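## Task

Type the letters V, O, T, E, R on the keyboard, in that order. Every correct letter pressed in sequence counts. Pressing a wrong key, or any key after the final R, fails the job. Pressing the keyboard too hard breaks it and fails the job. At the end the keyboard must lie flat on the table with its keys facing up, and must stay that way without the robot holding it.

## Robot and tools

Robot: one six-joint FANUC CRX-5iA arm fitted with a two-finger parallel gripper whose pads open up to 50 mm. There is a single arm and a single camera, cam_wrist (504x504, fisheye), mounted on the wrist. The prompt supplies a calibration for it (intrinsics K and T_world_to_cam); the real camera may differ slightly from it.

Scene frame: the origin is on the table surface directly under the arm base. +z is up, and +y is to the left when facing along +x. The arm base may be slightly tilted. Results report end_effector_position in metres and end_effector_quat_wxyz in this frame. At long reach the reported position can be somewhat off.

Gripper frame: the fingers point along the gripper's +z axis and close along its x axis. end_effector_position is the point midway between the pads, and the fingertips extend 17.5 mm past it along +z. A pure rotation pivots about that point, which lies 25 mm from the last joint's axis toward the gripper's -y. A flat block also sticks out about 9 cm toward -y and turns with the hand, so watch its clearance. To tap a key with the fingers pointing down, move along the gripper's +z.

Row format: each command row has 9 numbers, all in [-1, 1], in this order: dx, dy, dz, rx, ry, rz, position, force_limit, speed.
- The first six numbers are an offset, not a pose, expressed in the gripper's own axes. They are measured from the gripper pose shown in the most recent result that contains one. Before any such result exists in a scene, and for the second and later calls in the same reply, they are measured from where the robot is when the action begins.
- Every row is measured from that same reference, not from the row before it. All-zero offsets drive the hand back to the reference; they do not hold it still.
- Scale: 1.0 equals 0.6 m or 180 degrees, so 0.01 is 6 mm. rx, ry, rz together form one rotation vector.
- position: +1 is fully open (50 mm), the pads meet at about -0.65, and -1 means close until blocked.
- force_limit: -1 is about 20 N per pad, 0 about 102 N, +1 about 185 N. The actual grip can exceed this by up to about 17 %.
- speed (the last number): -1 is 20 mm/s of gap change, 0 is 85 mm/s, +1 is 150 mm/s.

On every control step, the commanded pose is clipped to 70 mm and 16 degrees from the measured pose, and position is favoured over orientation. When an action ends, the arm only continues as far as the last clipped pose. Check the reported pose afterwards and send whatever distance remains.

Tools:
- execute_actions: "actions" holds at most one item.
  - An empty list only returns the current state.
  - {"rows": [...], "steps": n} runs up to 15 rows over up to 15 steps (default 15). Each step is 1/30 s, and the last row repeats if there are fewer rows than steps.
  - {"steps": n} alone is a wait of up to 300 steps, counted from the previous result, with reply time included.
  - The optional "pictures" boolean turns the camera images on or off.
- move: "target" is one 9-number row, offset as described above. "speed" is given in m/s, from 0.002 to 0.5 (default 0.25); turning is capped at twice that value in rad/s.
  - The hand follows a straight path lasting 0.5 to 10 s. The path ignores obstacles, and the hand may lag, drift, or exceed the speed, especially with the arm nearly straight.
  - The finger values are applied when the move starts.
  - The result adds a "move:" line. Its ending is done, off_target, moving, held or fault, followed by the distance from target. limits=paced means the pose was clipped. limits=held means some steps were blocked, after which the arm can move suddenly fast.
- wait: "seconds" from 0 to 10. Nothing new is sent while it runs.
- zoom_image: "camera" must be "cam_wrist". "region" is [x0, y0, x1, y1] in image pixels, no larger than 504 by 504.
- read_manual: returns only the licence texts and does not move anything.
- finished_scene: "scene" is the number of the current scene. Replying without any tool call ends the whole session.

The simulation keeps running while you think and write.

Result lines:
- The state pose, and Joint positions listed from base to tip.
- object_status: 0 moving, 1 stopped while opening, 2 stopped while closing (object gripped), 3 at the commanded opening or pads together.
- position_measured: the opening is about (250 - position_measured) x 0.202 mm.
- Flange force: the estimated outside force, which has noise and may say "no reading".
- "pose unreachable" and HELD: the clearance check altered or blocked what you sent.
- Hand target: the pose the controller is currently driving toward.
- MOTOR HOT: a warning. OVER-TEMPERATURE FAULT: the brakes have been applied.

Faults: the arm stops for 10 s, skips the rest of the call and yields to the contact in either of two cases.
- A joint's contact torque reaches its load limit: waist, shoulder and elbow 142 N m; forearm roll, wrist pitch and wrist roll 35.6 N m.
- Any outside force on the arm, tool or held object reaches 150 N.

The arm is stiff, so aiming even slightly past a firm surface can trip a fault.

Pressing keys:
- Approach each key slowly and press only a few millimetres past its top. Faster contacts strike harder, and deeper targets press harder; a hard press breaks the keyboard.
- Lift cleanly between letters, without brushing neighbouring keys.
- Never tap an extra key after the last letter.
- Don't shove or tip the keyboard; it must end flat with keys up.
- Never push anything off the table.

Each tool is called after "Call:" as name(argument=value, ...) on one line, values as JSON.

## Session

Call:
execute_actions(actions=[])

Scene clock: 0.00 s of 4023.00 s.
end_effector_position=(+0.3212, +0.3530, +0.2181) position_measured=250 object_status=3 end_effector_quat_wxyz=(+0.396, +0.762, -0.388, +0.335)
Joint positions: [ 1.349  0.838  0.191  0.419 -2.065  2.288]
Joint velocities: [-0.001  0.001 -0.001 -0.    -0.     0.   ]
Flange force (N, the push that the arm receives, along the gripper's own x y z axes): no reading
Hand target: +0.321, +0.353, +0.218; +0.396, +0.762, -0.388, +0.335
camera_calibration (this result's frames):
cam_wrist: T_world_to_cam=[[0.446401, -0.339989, 0.827728, -0.201458], [-0.89483, -0.167261, 0.413887, 0.263776], [-0.00227054, -0.925436, -0.378898, 0.559372], [0, 0, 0, 1]] pos_world=[0.327236, 0.493289, 0.269524]

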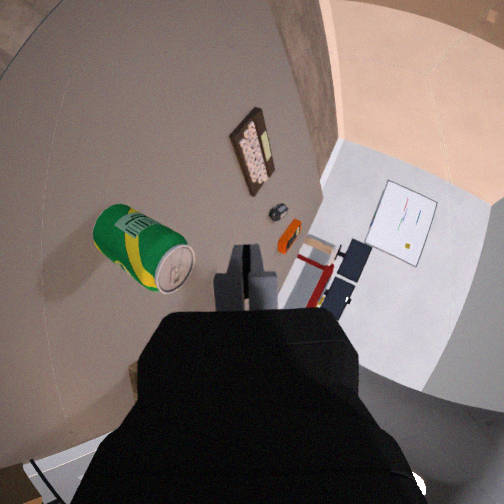

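Call:
zoom_image(camera="cam_wrist", region=[205, 95, 315, 205])

Region (205, 95, 315, 205) of cam_wrist's 504x504 image, scaled by 4.582, with more detail than that image has.

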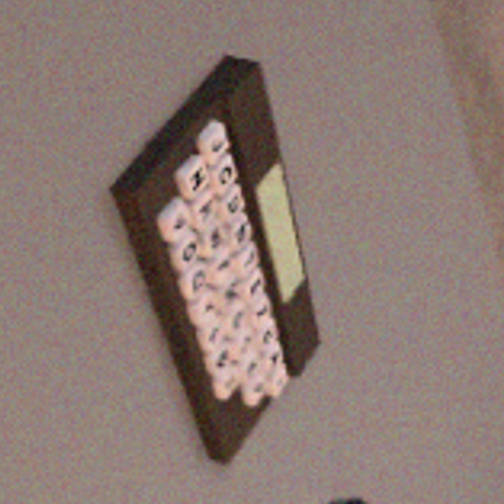

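Call:
move(target=[0.0927,-0.1273,0.5492,-0.1402,-0.3521,0.1602,1,-1,0], speed=0.35)

Scene clock: 8.03 s of 4023.00 s.
end_effector_position=(+0.4822, +0.0795, +0.0881) position_measured=3 object_status=3 end_effector_quat_wxyz=(-0.191, -0.609, +0.762, +0.109)
Joint positions: [ 0.384  0.525  0.032 -0.018 -1.496  2.441]
Joint velocities: [-0.003  0.     0.    -0.001 -0.    -0.   ]
Flange force (N, the push that the arm receives, along the gripper's own x y z axes): [2.7 1.8 -1.0]
Hand target: +0.482, +0.079, +0.088; -0.191, -0.609, +0.762, +0.109
Off the commanded pose: 0.004 m, 0 deg.
After step 90, 2.73 s passed at rest.
move: off_target
camera_calibration (this result's frames):
cam_wrist: T_world_to_cam=[[-0.214359, -0.961903, 0.169682, 0.167308], [-0.759039, 0.273381, 0.590866, 0.299841], [-0.614744, -0.00213785, -0.788724, 0.51538], [0, 0, 0, 1]] pos_world=[0.580282, 0.0800648, 0.200938]

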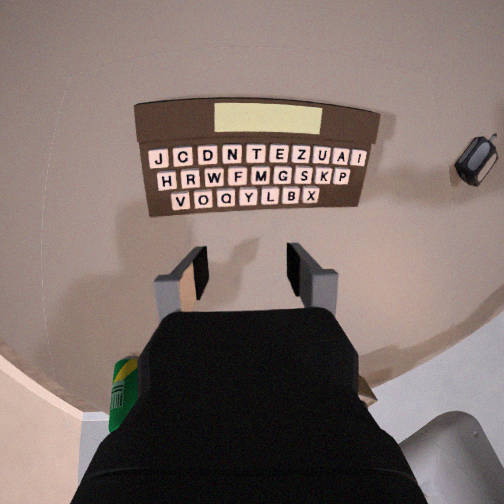

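Call:
zoom_image(camera="cam_wrist", region=[130, 130, 270, 270])

Call:
zoom_image(camera="cam_wrist", region=[230, 130, 370, 270])

Region (130, 130, 270, 270) of cam_wrist's 504x504 image, scaled by 3.600, with more detail than that image has.

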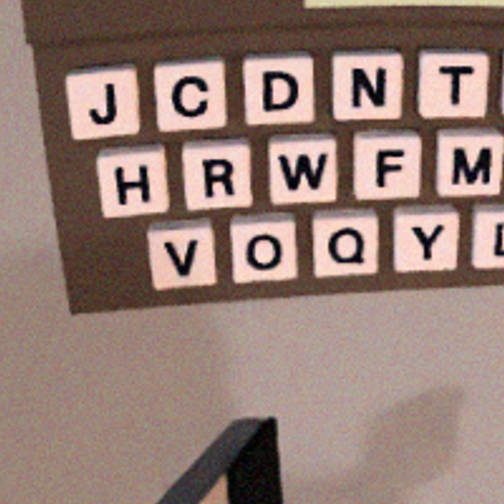

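Region (230, 130, 370, 270) of cam_wrist's 504x504 image, scaled by 3.600, with more detail than that image has.

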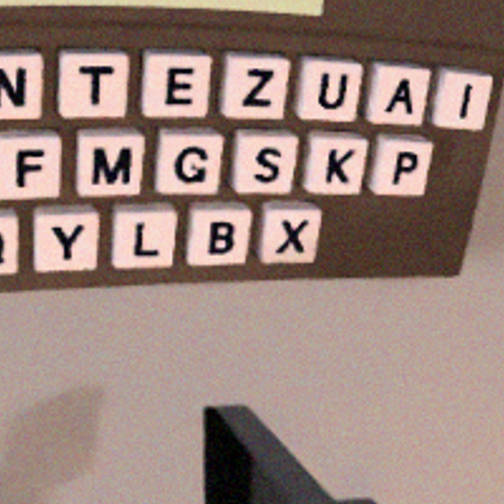

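Call:
move(target=[-0.02912,-0.041,0.03232,0,0,0,1,-1,0], speed=0.12)

Call:
zoom_image(camera="cam_wrist", region=[160, 180, 250, 270])

Scene clock: 12.50 s of 4023.00 s.
end_effector_position=(+0.4989, +0.0892, +0.0579) position_measured=3 object_status=3 end_effector_quat_wxyz=(-0.191, -0.609, +0.762, +0.109)
Joint positions: [ 0.38   0.603  0.076 -0.017 -1.461  2.445]
Joint velocities: [-0.001 -0.001  0.     0.    -0.     0.   ]
Flange force (N, the push that the arm receives, along the gripper's own x y z axes): [2.5 5.0 -1.7]
Hand target: +0.499, +0.089, +0.058; -0.191, -0.609, +0.762, +0.109
Off the commanded pose: 0.000 m, 0 deg.
After step 90, 0.73 s passed at rest.
move: done
camera_calibration (this result's frames):
cam_wrist: T_world_to_cam=[[-0.214405, -0.961888, 0.169712, 0.185436], [-0.759068, 0.273435, 0.590803, 0.327725], [-0.614692, -0.00215199, -0.788765, 0.501861], [0, 0, 0, 1]] pos_world=[0.597013, 0.0898376, 0.170759]

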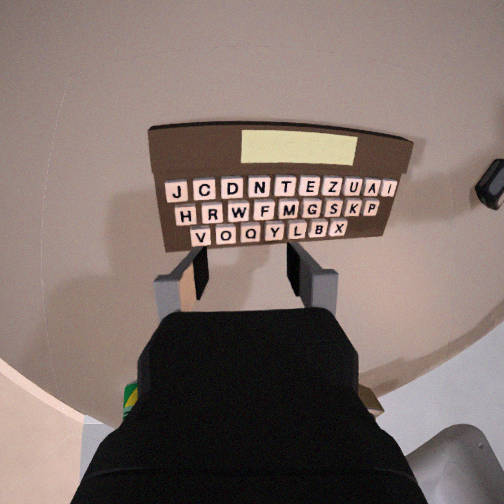

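Region (160, 180, 250, 270) of cam_wrist's 504x504 image, scaled by 5.600, with more detail than that image has.

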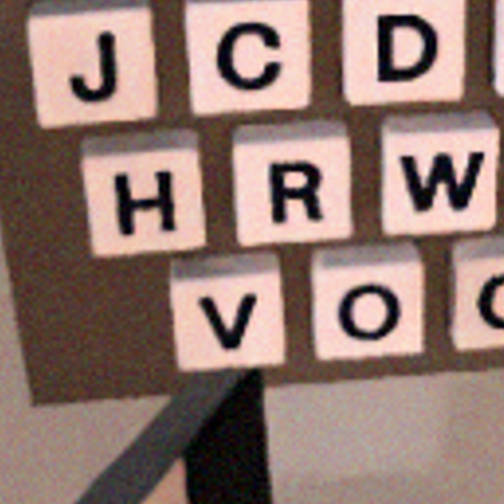

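Call:
execute_actions(actions=[{"rows": [[-0.0004,-0.001,0.002,0,0,0,1,-1,0],[-0.0009,-0.0025,0.0048,0,0,0,1,-1,0],[-0.0015,-0.004,0.0076,0,0,0,1,-1,0],[-0.002,-0.0055,0.0104,0,0,0,1,-1,0],[-0.0026,-0.0069,0.0131,0,0,0,1,-1,0],[-0.00297,-0.00795,0.01516,0,0,0,1,-1,0]], "steps": 10}])

Call:
zoom_image(camera="cam_wrist", region=[180, 210, 240, 270])

Scene clock: 13.87 s of 4023.00 s.
end_effector_position=(+0.4996, +0.0892, +0.0476) position_measured=3 object_status=3 end_effector_quat_wxyz=(-0.191, -0.609, +0.762, +0.109)
Joint positions: [ 0.378  0.618  0.073 -0.016 -1.443  2.447]
Joint velocities: [-0.     0.004 -0.001 -0.     0.004  0.   ]
Flange force (N, the push that the arm receives, along the gripper's own x y z axes): [1.0 2.3 0.7]
Hand target: +0.500, +0.089, +0.048; -0.191, -0.609, +0.762, +0.109
Off the commanded pose: 0.000 m, 0 deg.
Steps of this call (steps 1 to 31: nothing new was sent; steps 32 to 41: all 10 steps of this action). Readings (end_effector_position | what the end effector reports):
32: (+0.4989, +0.0892, +0.0578) | position_measured=3 object_status=3
33: (+0.4991, +0.0893, +0.0572) | position_measured=3 object_status=3
35: (+0.4992, +0.0893, +0.0542) | position_measured=3 object_status=3
39: (+0.4995, +0.0892, +0.0480) | position_measured=3 object_status=3
41: the state above
camera_calibration (this result's frames):
cam_wrist: T_world_to_cam=[[-0.214436, -0.96188, 0.16972, 0.187313], [-0.759096, 0.273465, 0.590753, 0.334361], [-0.614646, -0.00215439, -0.7888, 0.494138], [0, 0, 0, 1]] pos_world=[0.597699, 0.0898007, 0.160461]

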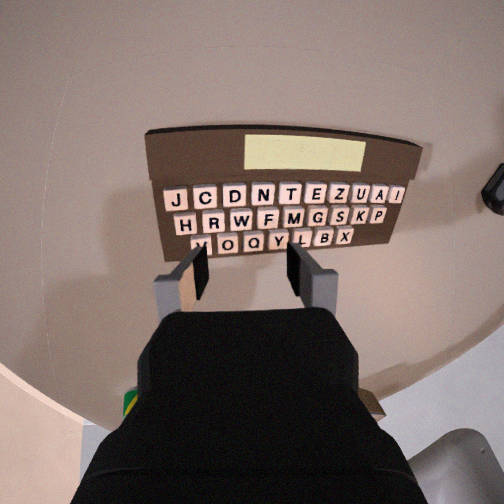

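Region (180, 210, 240, 270) of cam_wrist's 504x504 image, scaled by 8.400, with more detail than that image has.

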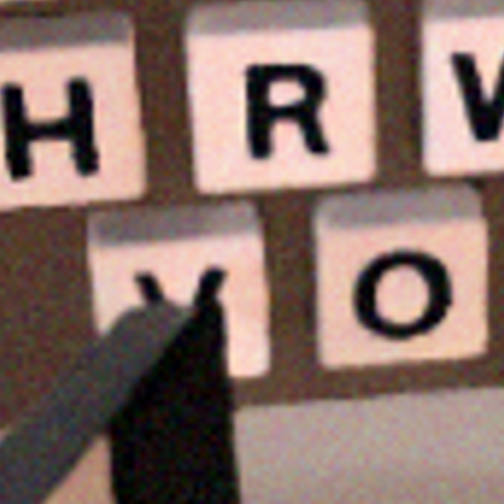

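Well centred. Down 2.5 mm.

Call:
execute_actions(actions=[{"rows": [[-0.00016,-0.0004,0.0009,0,0,0,1,-1,0],[-0.00033,-0.0008,0.0019,0,0,0,1,-1,0],[-0.0005,-0.00125,0.0028,0,0,0,1,-1,0],[-0.00066,-0.00166,0.00376,0,0,0,1,-1,0]], "steps": 8}])

Call:
zoom_image(camera="cam_wrist", region=[180, 210, 240, 270])

Scene clock: 14.90 s of 4023.00 s.
end_effector_position=(+0.4996, +0.0892, +0.0452) position_measured=3 object_status=3 end_effector_quat_wxyz=(-0.191, -0.609, +0.762, +0.109)
Joint positions: [ 0.377  0.622  0.071 -0.016 -1.438  2.448]
Joint velocities: [-0.    -0.001 -0.    -0.     0.001 -0.001]
Flange force (N, the push that the arm receives, along the gripper's own x y z axes): [3.7 7.3 0.4]
Hand target: +0.500, +0.089, +0.045; -0.191, -0.609, +0.762, +0.109
Off the commanded pose: 0.000 m, 0 deg.
Steps of this call (steps 1 to 23: nothing new was sent; steps 24 to 31: all 8 steps of this action). Readings (end_effector_position | what the end effector reports):
24: (+0.4996, +0.0892, +0.0475) | position_measured=3 object_status=3
25: (+0.4996, +0.0892, +0.0472) | position_measured=3 object_status=3
27: (+0.4996, +0.0892, +0.0461) | position_measured=3 object_status=3
31: the state above
camera_calibration (this result's frames):
cam_wrist: T_world_to_cam=[[-0.214442, -0.961877, 0.169728, 0.187722], [-0.759096, 0.273475, 0.590749, 0.335817], [-0.614644, -0.00215819, -0.788801, 0.492188], [0, 0, 0, 1]] pos_world=[0.597693, 0.08979, 0.157993]

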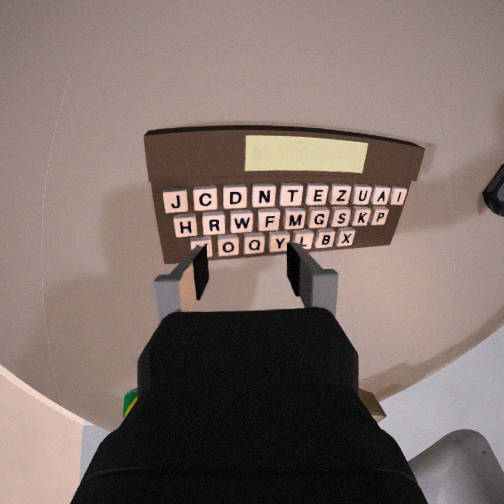

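Region (180, 210, 240, 270) of cam_wrist's 504x504 image, scaled by 8.400, with more detail than that image has.

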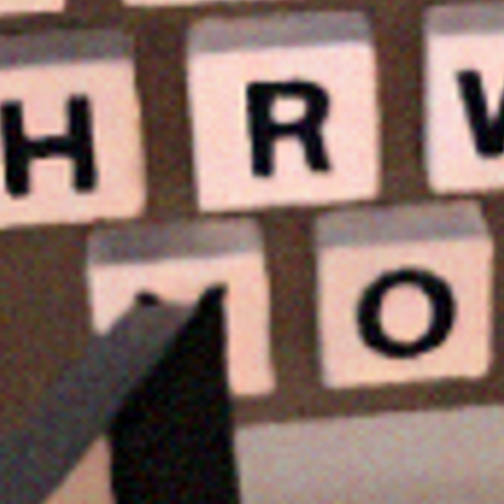

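Call:
execute_actions(actions=[{"rows": [[-0.00013,-0.00033,0.00075,0,0,0,1,-1,0],[-0.00027,-0.00067,0.0015,0,0,0,1,-1,0],[-0.0004,-0.001,0.00226,0,0,0,1,-1,0],[-0.00053,-0.00133,0.00301,0,0,0,1,-1,0]], "steps": 8}])

Call:
zoom_image(camera="cam_wrist", region=[180, 210, 240, 270])

Scene clock: 15.83 s of 4023.00 s.
end_effector_position=(+0.4996, +0.0892, +0.0432) position_measured=3 object_status=3 end_effector_quat_wxyz=(-0.191, -0.609, +0.762, +0.109)
Joint positions: [ 0.377  0.624  0.07  -0.016 -1.435  2.448]
Joint velocities: [ 0.    -0.001  0.001  0.     0.002  0.   ]
Flange force (N, the push that the arm receives, along the gripper's own x y z axes): [3.2 4.7 -1.8]
Hand target: +0.500, +0.089, +0.043; -0.191, -0.609, +0.762, +0.109
Off the commanded pose: 0.000 m, 0 deg.
Steps of this call (steps 1 to 20: nothing new was sent; steps 21 to 28: all 8 steps of this action). Readings (end_effector_position | what the end effector reports):
21: (+0.4996, +0.0892, +0.0451) | position_measured=3 object_status=3
22: (+0.4996, +0.0892, +0.0449) | position_measured=3 object_status=3
24: (+0.4996, +0.0892, +0.0440) | position_measured=3 object_status=3
28: the state above
camera_calibration (this result's frames):
cam_wrist: T_world_to_cam=[[-0.214445, -0.961875, 0.169736, 0.188049], [-0.759095, 0.273482, 0.590747, 0.336981], [-0.614645, -0.00216309, -0.788801, 0.490628], [0, 0, 0, 1]] pos_world=[0.597689, 0.0897824, 0.156018]

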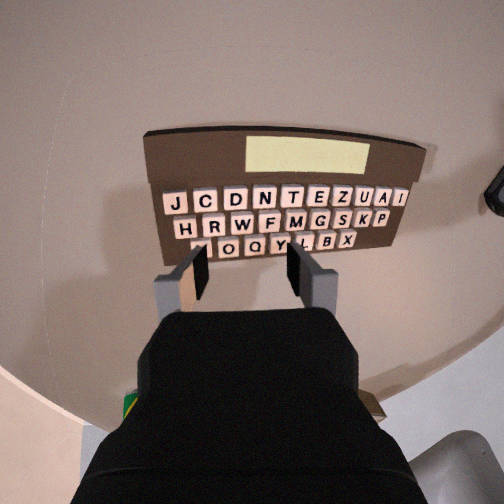

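Region (180, 210, 240, 270) of cam_wrist's 504x504 image, scaled by 8.400, with more detail than that image has.

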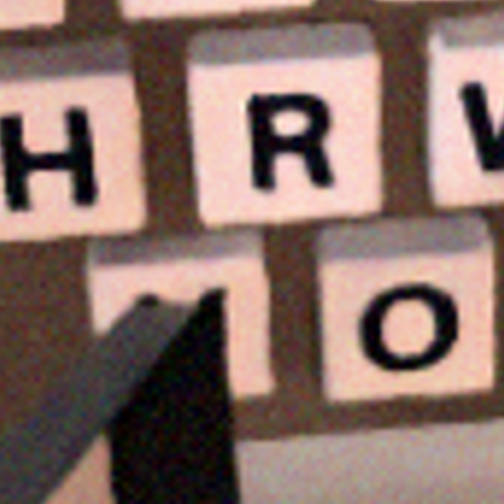

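Call:
execute_actions(actions=[{"rows": [[-0.00012,-0.0003,0.0007,0,0,0,1,-1,0],[-0.00024,-0.0006,0.00135,0,0,0,1,-1,0]], "steps": 6}])

Scene clock: 16.37 s of 4023.00 s.
end_effector_position=(+0.4996, +0.0892, +0.0423) position_measured=3 object_status=3 end_effector_quat_wxyz=(-0.191, -0.609, +0.762, +0.109)
Joint positions: [ 0.376  0.625  0.07  -0.015 -1.433  2.448]
Joint velocities: [-0.001 -0.002 -0.002 -0.     0.001 -0.   ]
Flange force (N, the push that the arm receives, along the gripper's own x y z axes): [2.2 5.1 -1.9]
Hand target: +0.500, +0.089, +0.042; -0.191, -0.609, +0.762, +0.109
Off the commanded pose: 0.000 m, 0 deg.
Steps of this call (steps 1 to 10: nothing new was sent; steps 11 to 16: all 6 steps of this action). Readings (end_effector_position | what the end effector reports):
11: (+0.4996, +0.0892, +0.0431) | position_measured=3 object_status=3
12: (+0.4996, +0.0892, +0.0429) | position_measured=3 object_status=3
14: (+0.4996, +0.0892, +0.0424) | position_measured=3 object_status=3
16: the state above
camera_calibration (this result's frames):
cam_wrist: T_world_to_cam=[[-0.214446, -0.961873, 0.169743, 0.188195], [-0.759092, 0.273487, 0.590748, 0.337501], [-0.614648, -0.00216652, -0.788799, 0.489934], [0, 0, 0, 1]] pos_world=[0.597689, 0.0897795, 0.155137]

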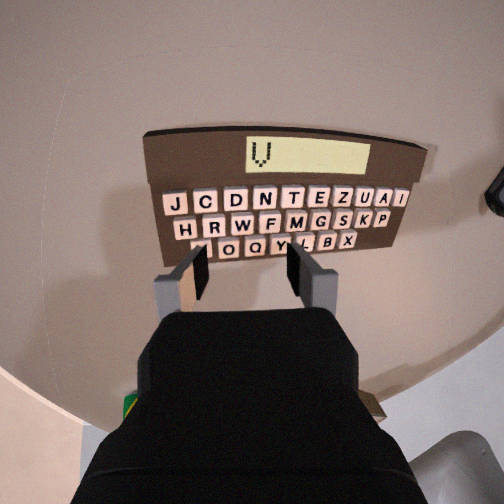

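Call:
execute_actions(actions=[{"rows": [[0.0004,0.001,-0.0023,0,0,0,1,-1,0],[0.0009,0.0023,-0.0053,0,0,0,1,-1,0],[0.0015,0.0037,-0.0083,0,0,0,1,-1,0],[0.00186,0.00466,-0.01054,0,0,0,1,-1,0],[0.00186,0.00466,-0.01054,0,0,0,1,-1,0],[0.005,0.0046,-0.01,0,0,0,1,-1,0],[0.0104,0.00455,-0.0091,0,0,0,1,-1,0],[0.0161,0.0045,-0.0081,0,0,0,1,-1,0],[0.0218,0.0044,-0.0071,0,0,0,1,-1,0],[0.0272,0.00435,-0.0062,0,0,0,1,-1,0],[0.03034,0.00431,-0.00567,0,0,0,1,-1,0]], "steps": 15}], pictures=false)

Call:
execute_actions(actions=[{"rows": [[-0.00027,-0.00067,0.0015,0,0,0,1,-1,0],[-0.00066,-0.00166,0.0038,0,0,0,1,-1,0],[-0.00103,-0.0026,0.0059,0,0,0,1,-1,0],[-0.0013,-0.0033,0.0074,0,0,0,1,-1,0],[-0.0015,-0.0038,0.0086,0,0,0,1,-1,0],[-0.0017,-0.0043,0.0097,0,0,0,1,-1,0],[-0.00186,-0.00466,0.01054,0,0,0,1,-1,0]], "steps": 11}])

Call:
zoom_image(camera="cam_wrist", region=[180, 210, 240, 270])

Scene clock: 18.30 s of 4023.00 s.
end_effector_position=(+0.4955, +0.0725, +0.0494) position_measured=3 object_status=3 end_effector_quat_wxyz=(-0.191, -0.609, +0.762, +0.109)
Joint positions: [ 0.356  0.597  0.044 -0.007 -1.436  2.466]
Joint velocities: [-0.003 -0.004 -0.006  0.003  0.003  0.004]
Flange force (N, the push that the arm receives, along the gripper's own x y z axes): [6.1 14.1 3.4]
Hand target: +0.495, +0.072, +0.049; -0.191, -0.609, +0.762, +0.109
Off the commanded pose: 0.000 m, 0 deg.
Steps of this call (steps 1 to 43: nothing new was sent; steps 44 to 58: all 15 steps of this action). Readings (end_effector_position | what the end effector reports):
44: (+0.4996, +0.0892, +0.0423) | position_measured=3 object_status=3
45: (+0.4995, +0.0891, +0.0429) | position_measured=3 object_status=3
47: (+0.4997, +0.0887, +0.0461) | position_measured=3 object_status=3
51: (+0.4987, +0.0868, +0.0493) | position_measured=3 object_status=3
58: the state above

Scene clock: 18.67 s of 4023.00 s.
end_effector_position=(+0.4955, +0.0725, +0.0424) position_measured=3 object_status=3 end_effector_quat_wxyz=(-0.191, -0.609, +0.762, +0.109)
Joint positions: [ 0.355  0.607  0.041 -0.006 -1.423  2.467]
Joint velocities: [-0.002  0.001 -0.002 -0.     0.002  0.   ]
Flange force (N, the push that the arm receives, along the gripper's own x y z axes): [2.1 9.6 2.4]
Hand target: +0.495, +0.072, +0.042; -0.191, -0.609, +0.762, +0.109
Off the commanded pose: 0.000 m, 0 deg.
Steps of this call (steps 1 to 11: all 11 steps of this action). Readings (end_effector_position | what the end effector reports):
1: (+0.4955, +0.0724, +0.0493) | position_measured=3 object_status=3
2: (+0.4955, +0.0725, +0.0489) | position_measured=3 object_status=3
4: (+0.4955, +0.0725, +0.0465) | position_measured=3 object_status=3
8: (+0.4954, +0.0725, +0.0429) | position_measured=3 object_status=3
11: the state above
camera_calibration (this result's frames):
cam_wrist: T_world_to_cam=[[-0.214442, -0.961856, 0.169846, 0.171214], [-0.759125, 0.273547, 0.590678, 0.338871], [-0.614608, -0.00226836, -0.788829, 0.487404], [0, 0, 0, 1]] pos_world=[0.593523, 0.0730914, 0.155235]

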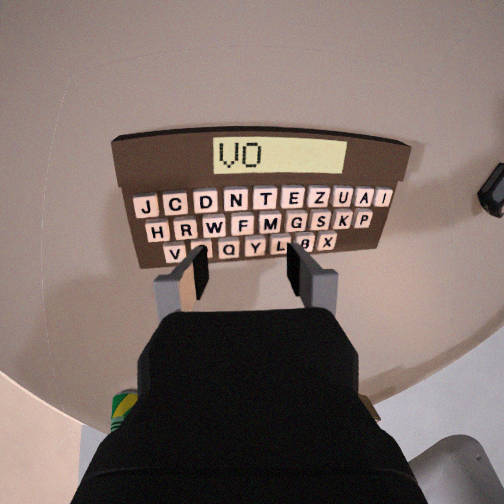

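Region (180, 210, 240, 270) of cam_wrist's 504x504 image, scaled by 8.400, with more detail than that image has.

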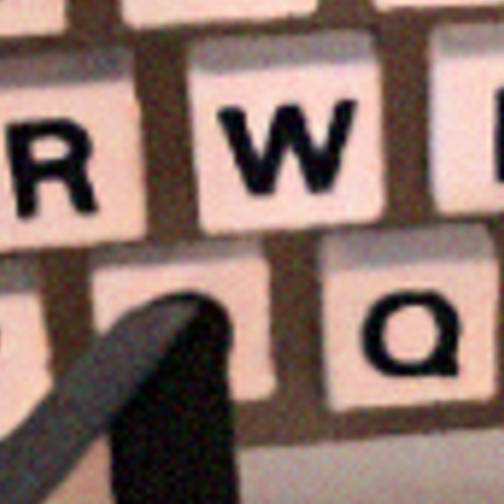

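Call:
execute_actions(actions=[{"rows": [[0.0004,0.001,-0.0023,0,0,0,1,-1,0],[0.0009,0.0023,-0.0053,0,0,0,1,-1,0],[0.0015,0.0037,-0.0083,0,0,0,1,-1,0],[0.00186,0.00466,-0.01054,0,0,0,1,-1,0],[0.00343,0.00344,-0.0108,0,0,0,1,-1,0],[0.00778,0.00005,-0.01153,0,0,0,1,-1,0],[0.01425,-0.00499,-0.01261,0,0,0,1,-1,0],[0.02236,-0.0113,-0.01397,0,0,0,1,-1,0],[0.03128,-0.01824,-0.01546,0,0,0,1,-1,0],[0.04054,-0.02546,-0.01702,0,0,0,1,-1,0],[0.04946,-0.0324,-0.01851,0,0,0,1,-1,0],[0.05757,-0.03871,-0.01987,0,0,0,1,-1,0],[0.06404,-0.04375,-0.02095,0,0,0,1,-1,0],[0.06839,-0.04714,-0.02168,0,0,0,1,-1,0],[0.06996,-0.04836,-0.02194,0,0,0,1,-1,0]], "steps": 15}], pictures=false)

Call:
execute_actions(actions=[{"steps": 6}])

Call:
zoom_image(camera="cam_wrist", region=[180, 210, 240, 270])

Scene clock: 20.37 s of 4023.00 s.
end_effector_position=(+0.5151, +0.0326, +0.0496) position_measured=3 object_status=3 end_effector_quat_wxyz=(-0.191, -0.609, +0.762, +0.108)
Joint positions: [ 0.283  0.616  0.08   0.024 -1.452  2.528]
Joint velocities: [-0.246  0.084  0.153  0.099 -0.066  0.21 ]
Flange force (N, the push that the arm receives, along the gripper's own x y z axes): [9.8 0.4 -2.5]
Hand target: +0.519, +0.026, +0.050; -0.191, -0.609, +0.762, +0.109
Off the commanded pose: 0.008 m, 0 deg.
Steps of this call (steps 1 to 36: nothing new was sent; steps 37 to 51: all 15 steps of this action). Readings (end_effector_position | what the end effector reports):
37: (+0.4955, +0.0725, +0.0424) | position_measured=3 object_status=3
38: (+0.4954, +0.0724, +0.0430) | position_measured=3 object_status=3
40: (+0.4955, +0.0720, +0.0462) | position_measured=3 object_status=3
44: (+0.4978, +0.0680, +0.0494) | position_measured=3 object_status=3
51: the state above

Scene clock: 20.57 s of 4023.00 s.
end_effector_position=(+0.5188, +0.0258, +0.0495) position_measured=3 object_status=3 end_effector_quat_wxyz=(-0.191, -0.609, +0.762, +0.109)
Joint positions: [ 0.271  0.62   0.089  0.029 -1.456  2.539]
Joint velocities: [-0.     0.001 -0.002  0.001  0.     0.001]
Flange force (N, the push that the arm receives, along the gripper's own x y z axes): [3.9 7.8 2.0]
Hand target: +0.519, +0.026, +0.050; -0.191, -0.609, +0.762, +0.109
Off the commanded pose: 0.000 m, 0 deg.
Steps of this call (steps 1 to 6: nothing new was sent). Readings (end_effector_position | what the end effector reports):
1: (+0.5171, +0.0287, +0.0496) | position_measured=3 object_status=3
2: (+0.5183, +0.0265, +0.0495) | position_measured=3 object_status=3
4: (+0.5187, +0.0259, +0.0495) | position_measured=3 object_status=3
6: the state above
camera_calibration (this result's frames):
cam_wrist: T_world_to_cam=[[-0.214463, -0.961769, 0.170314, 0.130105], [-0.759487, 0.273849, 0.590073, 0.365344], [-0.614154, -0.00280189, -0.789181, 0.507072], [0, 0, 0, 1]] pos_world=[0.616797, 0.0265027, 0.162433]

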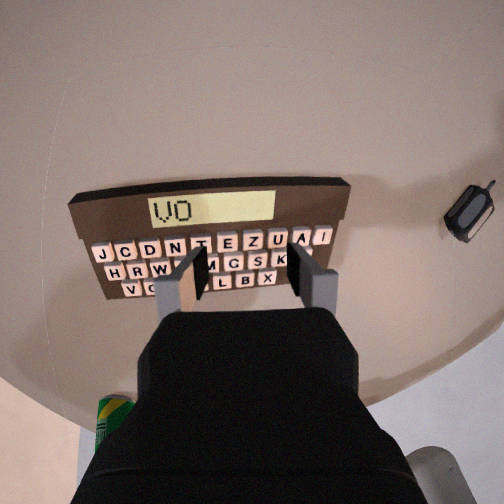

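Region (180, 210, 240, 270) of cam_wrist's 504x504 image, scaled by 8.400, with more detail than that image has.

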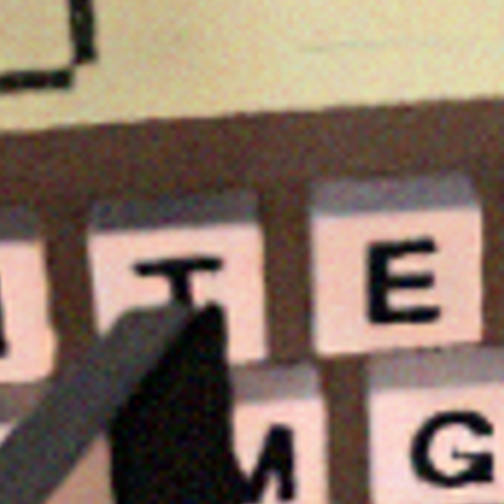

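Call:
execute_actions(actions=[{"rows": [[-0.00027,-0.00067,0.0015,0,0,0,1,-1,0],[-0.00066,-0.00166,0.0038,0,0,0,1,-1,0],[-0.00103,-0.0026,0.0059,0,0,0,1,-1,0],[-0.0013,-0.0033,0.0074,0,0,0,1,-1,0],[-0.0015,-0.0038,0.0086,0,0,0,1,-1,0],[-0.0017,-0.0043,0.0097,0,0,0,1,-1,0],[-0.00188,-0.00472,0.01069,0,0,0,1,-1,0]], "steps": 11}])

Call:
zoom_image(camera="cam_wrist", region=[180, 210, 240, 270])

Scene clock: 21.60 s of 4023.00 s.
end_effector_position=(+0.5188, +0.0258, +0.0425) position_measured=3 object_status=3 end_effector_quat_wxyz=(-0.191, -0.609, +0.762, +0.109)
Joint positions: [ 0.269  0.63   0.085  0.029 -1.443  2.54 ]
Joint velocities: [-0.     0.001 -0.    -0.     0.002  0.001]
Flange force (N, the push that the arm receives, along the gripper's own x y z axes): [1.4 3.7 -0.9]
Hand target: +0.519, +0.026, +0.042; -0.191, -0.609, +0.762, +0.109
Off the commanded pose: 0.000 m, 0 deg.
Steps of this call (steps 1 to 20: nothing new was sent; steps 21 to 31: all 11 steps of this action). Readings (end_effector_position | what the end effector reports):
21: (+0.5188, +0.0257, +0.0495) | position_measured=3 object_status=3
22: (+0.5188, +0.0257, +0.0491) | position_measured=3 object_status=3
24: (+0.5189, +0.0258, +0.0467) | position_measured=3 object_status=3
28: (+0.5188, +0.0258, +0.0430) | position_measured=3 object_status=3
31: the state above
camera_calibration (this result's frames):
cam_wrist: T_world_to_cam=[[-0.214485, -0.961763, 0.170316, 0.131293], [-0.759507, 0.273868, 0.590039, 0.369526], [-0.614122, -0.00280186, -0.789206, 0.501492], [0, 0, 0, 1]] pos_world=[0.616795, 0.0264763, 0.155385]

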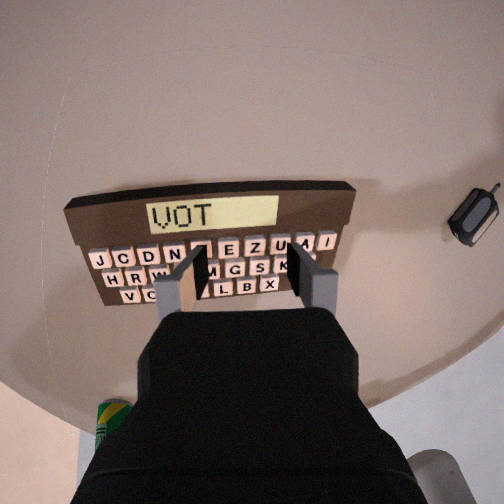

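Region (180, 210, 240, 270) of cam_wrist's 504x504 image, scaled by 8.400, with more detail than that image has.

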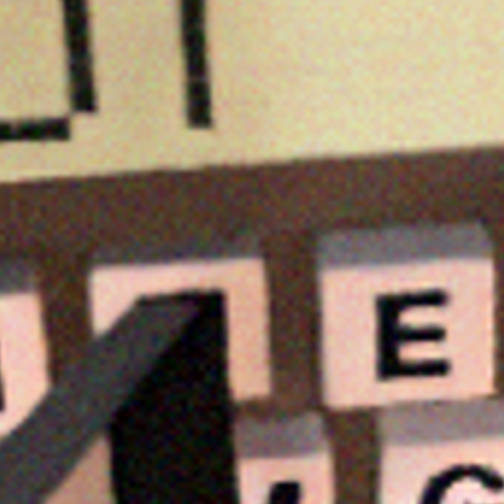

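VOT. E is one key to the right, same as V→O.

Call:
execute_actions(actions=[{"rows": [[0.0004,0.001,-0.0023,0,0,0,1,-1,0],[0.0009,0.0023,-0.0053,0,0,0,1,-1,0],[0.0015,0.0037,-0.0083,0,0,0,1,-1,0],[0.00186,0.00466,-0.01054,0,0,0,1,-1,0],[0.0028,0.00466,-0.0104,0,0,0,1,-1,0],[0.0065,0.0046,-0.0097,0,0,0,1,-1,0],[0.012,0.00455,-0.0088,0,0,0,1,-1,0],[0.018,0.0045,-0.0078,0,0,0,1,-1,0],[0.0235,0.0044,-0.0068,0,0,0,1,-1,0],[0.028,0.00435,-0.0061,0,0,0,1,-1,0],[0.03034,0.00431,-0.00567,0,0,0,1,-1,0]], "steps": 15}], pictures=false)

Call:
execute_actions(actions=[{"rows": [[-0.00027,-0.00067,0.0015,0,0,0,1,-1,0],[-0.00066,-0.00166,0.0038,0,0,0,1,-1,0],[-0.00103,-0.0026,0.0059,0,0,0,1,-1,0],[-0.0013,-0.0033,0.0074,0,0,0,1,-1,0],[-0.0015,-0.0038,0.0086,0,0,0,1,-1,0],[-0.0017,-0.0043,0.0097,0,0,0,1,-1,0],[-0.00188,-0.00472,0.01069,0,0,0,1,-1,0]], "steps": 11}])

Scene clock: 23.23 s of 4023.00 s.
end_effector_position=(+0.5146, +0.0091, +0.0496) position_measured=3 object_status=3 end_effector_quat_wxyz=(-0.191, -0.609, +0.762, +0.109)
Joint positions: [ 0.247  0.605  0.065  0.038 -1.447  2.56 ]
Joint velocities: [-0.003 -0.001 -0.003  0.002  0.003  0.003]
Flange force (N, the push that the arm receives, along the gripper's own x y z axes): [2.9 2.7 -4.3]
Hand target: +0.515, +0.009, +0.050; -0.191, -0.609, +0.762, +0.109
Off the commanded pose: 0.000 m, 0 deg.
Steps of this call (steps 1 to 34: nothing new was sent; steps 35 to 49: all 15 steps of this action). Readings (end_effector_position | what the end effector reports):
35: (+0.5188, +0.0258, +0.0425) | position_measured=3 object_status=3
36: (+0.5187, +0.0257, +0.0430) | position_measured=3 object_status=3
38: (+0.5188, +0.0253, +0.0463) | position_measured=3 object_status=3
42: (+0.5177, +0.0226, +0.0495) | position_measured=3 object_status=3
49: the state above

Scene clock: 23.60 s of 4023.00 s.
end_effector_position=(+0.5146, +0.0091, +0.0425) position_measured=3 object_status=3 end_effector_quat_wxyz=(-0.191, -0.609, +0.762, +0.109)
Joint positions: [ 0.246  0.614  0.061  0.039 -1.434  2.56 ]
Joint velocities: [ 0.     0.002 -0.001  0.     0.001 -0.   ]
Flange force (N, the push that the arm receives, along the gripper's own x y z axes): [2.7 9.8 -1.9]
Hand target: +0.515, +0.009, +0.042; -0.191, -0.609, +0.762, +0.109
Off the commanded pose: 0.000 m, 0 deg.
Steps of this call (steps 1 to 11: all 11 steps of this action). Readings (end_effector_position | what the end effector reports):
1: (+0.5147, +0.0090, +0.0495) | position_measured=3 object_status=3
2: (+0.5147, +0.0091, +0.0491) | position_measured=3 object_status=3
4: (+0.5146, +0.0091, +0.0467) | position_measured=3 object_status=3
8: (+0.5146, +0.0091, +0.0430) | position_measured=3 object_status=3
11: the state above
camera_calibration (this result's frames):
cam_wrist: T_world_to_cam=[[-0.214468, -0.961748, 0.170425, 0.114292], [-0.759549, 0.273921, 0.589959, 0.370964], [-0.614075, -0.00291886, -0.789242, 0.498873], [0, 0, 0, 1]] pos_world=[0.612623, 0.00976176, 0.1554]

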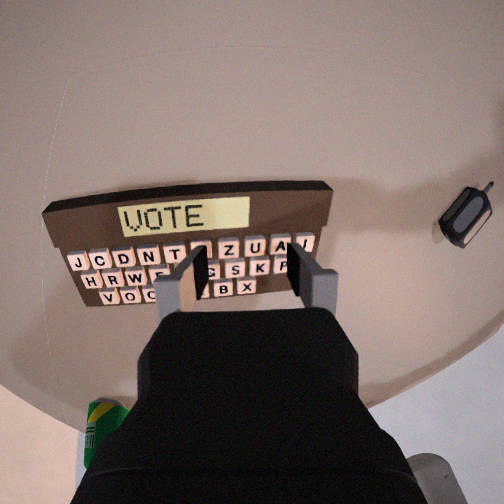

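Call:
execute_actions(actions=[{"rows": [[0.0004,0.001,-0.0023,0,0,0,1,-1,0],[0.0009,0.0023,-0.0053,0,0,0,1,-1,0],[0.0015,0.0037,-0.0083,0,0,0,1,-1,0],[0.002,0.005,-0.0113,0,0,0,1,-1,0]], "steps": 7}], pictures=false)

Call:
execute_actions(actions=[{"rows": [[-0.0017,0.0004,-0.0001,0,0,0,1,-1,0],[-0.0064,0.0016,-0.0004,0,0,0,1,-1,0],[-0.0136,0.0034,-0.0009,0,0,0,1,-1,0],[-0.0228,0.0056,-0.0015,0,0,0,1,-1,0],[-0.0333,0.0082,-0.0022,0,0,0,1,-1,0],[-0.0446,0.011,-0.003,0,0,0,1,-1,0],[-0.0544,0.0135,-0.0036,0,0,0,1,-1,0],[-0.0642,0.0159,-0.0043,0,0,0,1,-1,0],[-0.0755,0.0187,-0.0051,0,0,0,1,-1,0],[-0.086,0.0213,-0.0058,0,0,0,1,-1,0],[-0.0952,0.0236,-0.0064,0,0,0,1,-1,0],[-0.1024,0.0254,-0.0069,0,0,0,1,-1,0],[-0.1071,0.0265,-0.0072,0,0,0,1,-1,0],[-0.10878,0.02695,-0.00728,0,0,0,1,-1,0]], "steps": 15}], pictures=false)

Call:
execute_actions(actions=[{"steps": 5}])

Call:
zoom_image(camera="cam_wrist", region=[180, 210, 240, 270])

Scene clock: 25.40 s of 4023.00 s.
end_effector_position=(+0.5147, +0.0088, +0.0498) position_measured=3 object_status=3 end_effector_quat_wxyz=(-0.191, -0.609, +0.762, +0.108)
Joint positions: [ 0.247  0.605  0.065  0.039 -1.447  2.56 ]
Joint velocities: [ 0.005 -0.005  0.001 -0.01  -0.013 -0.003]
Flange force (N, the push that the arm receives, along the gripper's own x y z axes): [2.8 11.2 -2.9]
Hand target: +0.515, +0.009, +0.050; -0.191, -0.609, +0.762, +0.109
Off the commanded pose: 0.000 m, 0 deg.
Steps of this call (steps 1 to 47: nothing new was sent; steps 48 to 54: all 7 steps of this action). Readings (end_effector_position | what the end effector reports):
48: (+0.5146, +0.0091, +0.0425) | position_measured=3 object_status=3
49: (+0.5145, +0.0089, +0.0431) | position_measured=3 object_status=3
51: (+0.5146, +0.0085, +0.0463) | position_measured=3 object_status=3
54: the state above

Scene clock: 25.90 s of 4023.00 s.
end_effector_position=(+0.5140, +0.0736, +0.0496) position_measured=3 object_status=3 end_effector_quat_wxyz=(-0.191, -0.609, +0.762, +0.109)
Joint positions: [ 0.345  0.635  0.108 -0.002 -1.461  2.475]
Joint velocities: [ 0.128  0.06   0.083 -0.05  -0.027 -0.111]
Flange force (N, the push that the arm receives, along the gripper's own x y z axes): [-9.4 1.6 -0.1]
Hand target: +0.514, +0.076, +0.050; -0.191, -0.609, +0.762, +0.109
Off the commanded pose: 0.003 m, 0 deg.
Steps of this call (steps 1 to 15: all 15 steps of this action). Readings (end_effector_position | what the end effector reports):
1: (+0.5146, +0.0089, +0.0499) | position_measured=3 object_status=3
2: (+0.5147, +0.0094, +0.0499) | position_measured=3 object_status=3
4: (+0.5146, +0.0136, +0.0498) | position_measured=3 object_status=3
8: (+0.5143, +0.0336, +0.0497) | position_measured=3 object_status=3
15: the state above

Scene clock: 26.07 s of 4023.00 s.
end_effector_position=(+0.5141, +0.0762, +0.0496) position_measured=3 object_status=3 end_effector_quat_wxyz=(-0.191, -0.609, +0.762, +0.109)
Joint positions: [ 0.349  0.637  0.111 -0.004 -1.462  2.471]
Joint velocities: [ 0.002 -0.002 -0.001 -0.001  0.001 -0.001]
Flange force (N, the push that the arm receives, along the gripper's own x y z axes): [2.4 6.7 0.5]
Hand target: +0.514, +0.076, +0.050; -0.191, -0.609, +0.762, +0.109
Off the commanded pose: 0.000 m, 0 deg.
Steps of this call (steps 1 to 5: nothing new was sent). Readings (end_effector_position | what the end effector reports):
1: (+0.5141, +0.0756, +0.0496) | position_measured=3 object_status=3
2: (+0.5141, +0.0760, +0.0496) | position_measured=3 object_status=3
4: (+0.5141, +0.0762, +0.0496) | position_measured=3 object_status=3
5: the state above
camera_calibration (this result's frames):
cam_wrist: T_world_to_cam=[[-0.214704, -0.961752, 0.170102, 0.177713], [-0.759351, 0.27391, 0.59022, 0.347909], [-0.614238, -0.00244442, -0.789117, 0.504379], [0, 0, 0, 1]] pos_world=[0.612149, 0.0768533, 0.162442]

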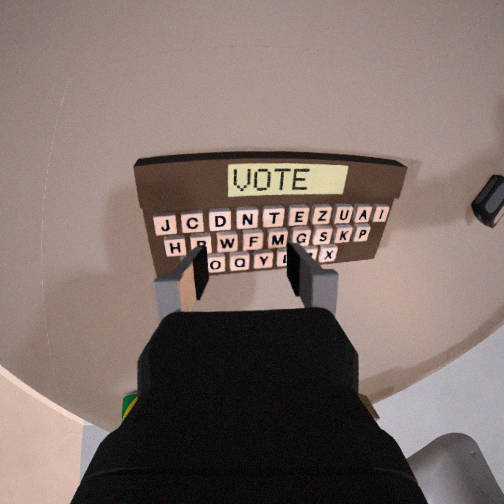

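Region (180, 210, 240, 270) of cam_wrist's 504x504 image, scaled by 8.400, with more detail than that image has.

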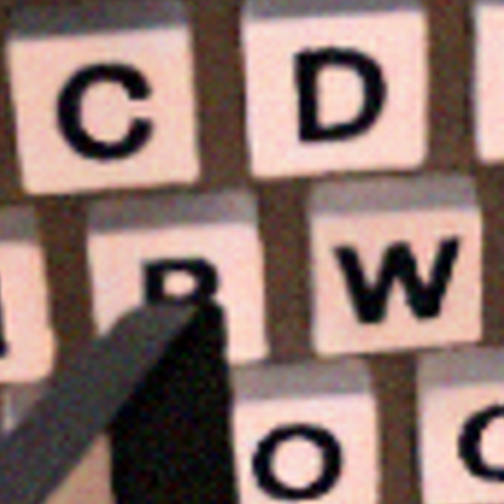

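Aligned on R. Press 7.2 mm down, then lift clear.

Call:
execute_actions(actions=[{"rows": [[-0.00027,-0.00067,0.0015,0,0,0,1,-1,0],[-0.00066,-0.00166,0.0038,0,0,0,1,-1,0],[-0.00103,-0.0026,0.0059,0,0,0,1,-1,0],[-0.0013,-0.0033,0.0074,0,0,0,1,-1,0],[-0.0015,-0.0038,0.0086,0,0,0,1,-1,0],[-0.0017,-0.0043,0.0097,0,0,0,1,-1,0],[-0.00191,-0.00479,0.01084,0,0,0,1,-1,0]], "steps": 12}], pictures=false)

Call:
execute_actions(actions=[{"rows": [[0.0004,0.001,-0.0023,0,0,0,1,-1,0],[0.001,0.0027,-0.006,0,0,0,1,-1,0],[0.0019,0.0047,-0.0105,0,0,0,1,-1,0],[0.0029,0.0073,-0.0166,0,0,0,1,-1,0],[0.004,0.01,-0.0226,0,0,0,1,-1,0],[0.005,0.0126,-0.0286,0,0,0,1,-1,0],[0.0058,0.0146,-0.0331,0,0,0,1,-1,0],[0.0064,0.016,-0.0361,0,0,0,1,-1,0],[0.0066,0.0166,-0.0376,0,0,0,1,-1,0]], "steps": 13}])

Scene clock: 27.43 s of 4023.00 s.
end_effector_position=(+0.5141, +0.0762, +0.0424) position_measured=3 object_status=3 end_effector_quat_wxyz=(-0.191, -0.609, +0.762, +0.109)
Joint positions: [ 0.348  0.646  0.107 -0.003 -1.449  2.473]
Joint velocities: [-0.     0.001 -0.002  0.001  0.001  0.001]
Flange force (N, the push that the arm receives, along the gripper's own x y z axes): [6.6 9.4 0.4]
Hand target: +0.514, +0.076, +0.042; -0.191, -0.609, +0.762, +0.109
Off the commanded pose: 0.000 m, 0 deg.
Steps of this call (steps 1 to 29: nothing new was sent; steps 30 to 41: all 12 steps of this action). Readings (end_effector_position | what the end effector reports):
30: (+0.5141, +0.0763, +0.0495) | position_measured=3 object_status=3
31: (+0.5141, +0.0764, +0.0491) | position_measured=3 object_status=3
33: (+0.5141, +0.0767, +0.0468) | position_measured=3 object_status=3
37: (+0.5140, +0.0765, +0.0430) | position_measured=3 object_status=3
41: the state above

Scene clock: 27.87 s of 4023.00 s.
end_effector_position=(+0.5142, +0.0763, +0.0672) position_measured=3 object_status=3 end_effector_quat_wxyz=(-0.191, -0.609, +0.762, +0.109)
Joint positions: [ 0.353  0.614  0.121 -0.005 -1.495  2.468]
Joint velocities: [ 0.002 -0.001  0.002  0.    -0.004 -0.001]
Flange force (N, the push that the arm receives, along the gripper's own x y z axes): [3.1 7.9 -1.2]
Hand target: +0.514, +0.076, +0.067; -0.191, -0.609, +0.762, +0.109
Off the commanded pose: 0.000 m, 0 deg.
Steps of this call (steps 1 to 13: all 13 steps of this action). Readings (end_effector_position | what the end effector reports):
1: (+0.5141, +0.0762, +0.0424) | position_measured=3 object_status=3
2: (+0.5141, +0.0761, +0.0430) | position_measured=3 object_status=3
4: (+0.5141, +0.0757, +0.0469) | position_measured=3 object_status=3
8: (+0.5142, +0.0761, +0.0608) | position_measured=3 object_status=3
13: the state above
camera_calibration (this result's frames):
cam_wrist: T_world_to_cam=[[-0.214642, -0.961775, 0.170053, 0.174779], [-0.759326, 0.273831, 0.590289, 0.337445], [-0.614291, -0.00242523, -0.789076, 0.518362], [0, 0, 0, 1]] pos_world=[0.612171, 0.0769521, 0.180116]

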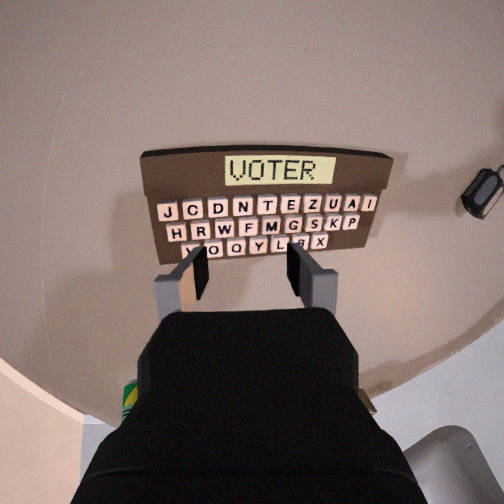

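Call:
finished_scene(scene=2)

The scene is finished: the task was done.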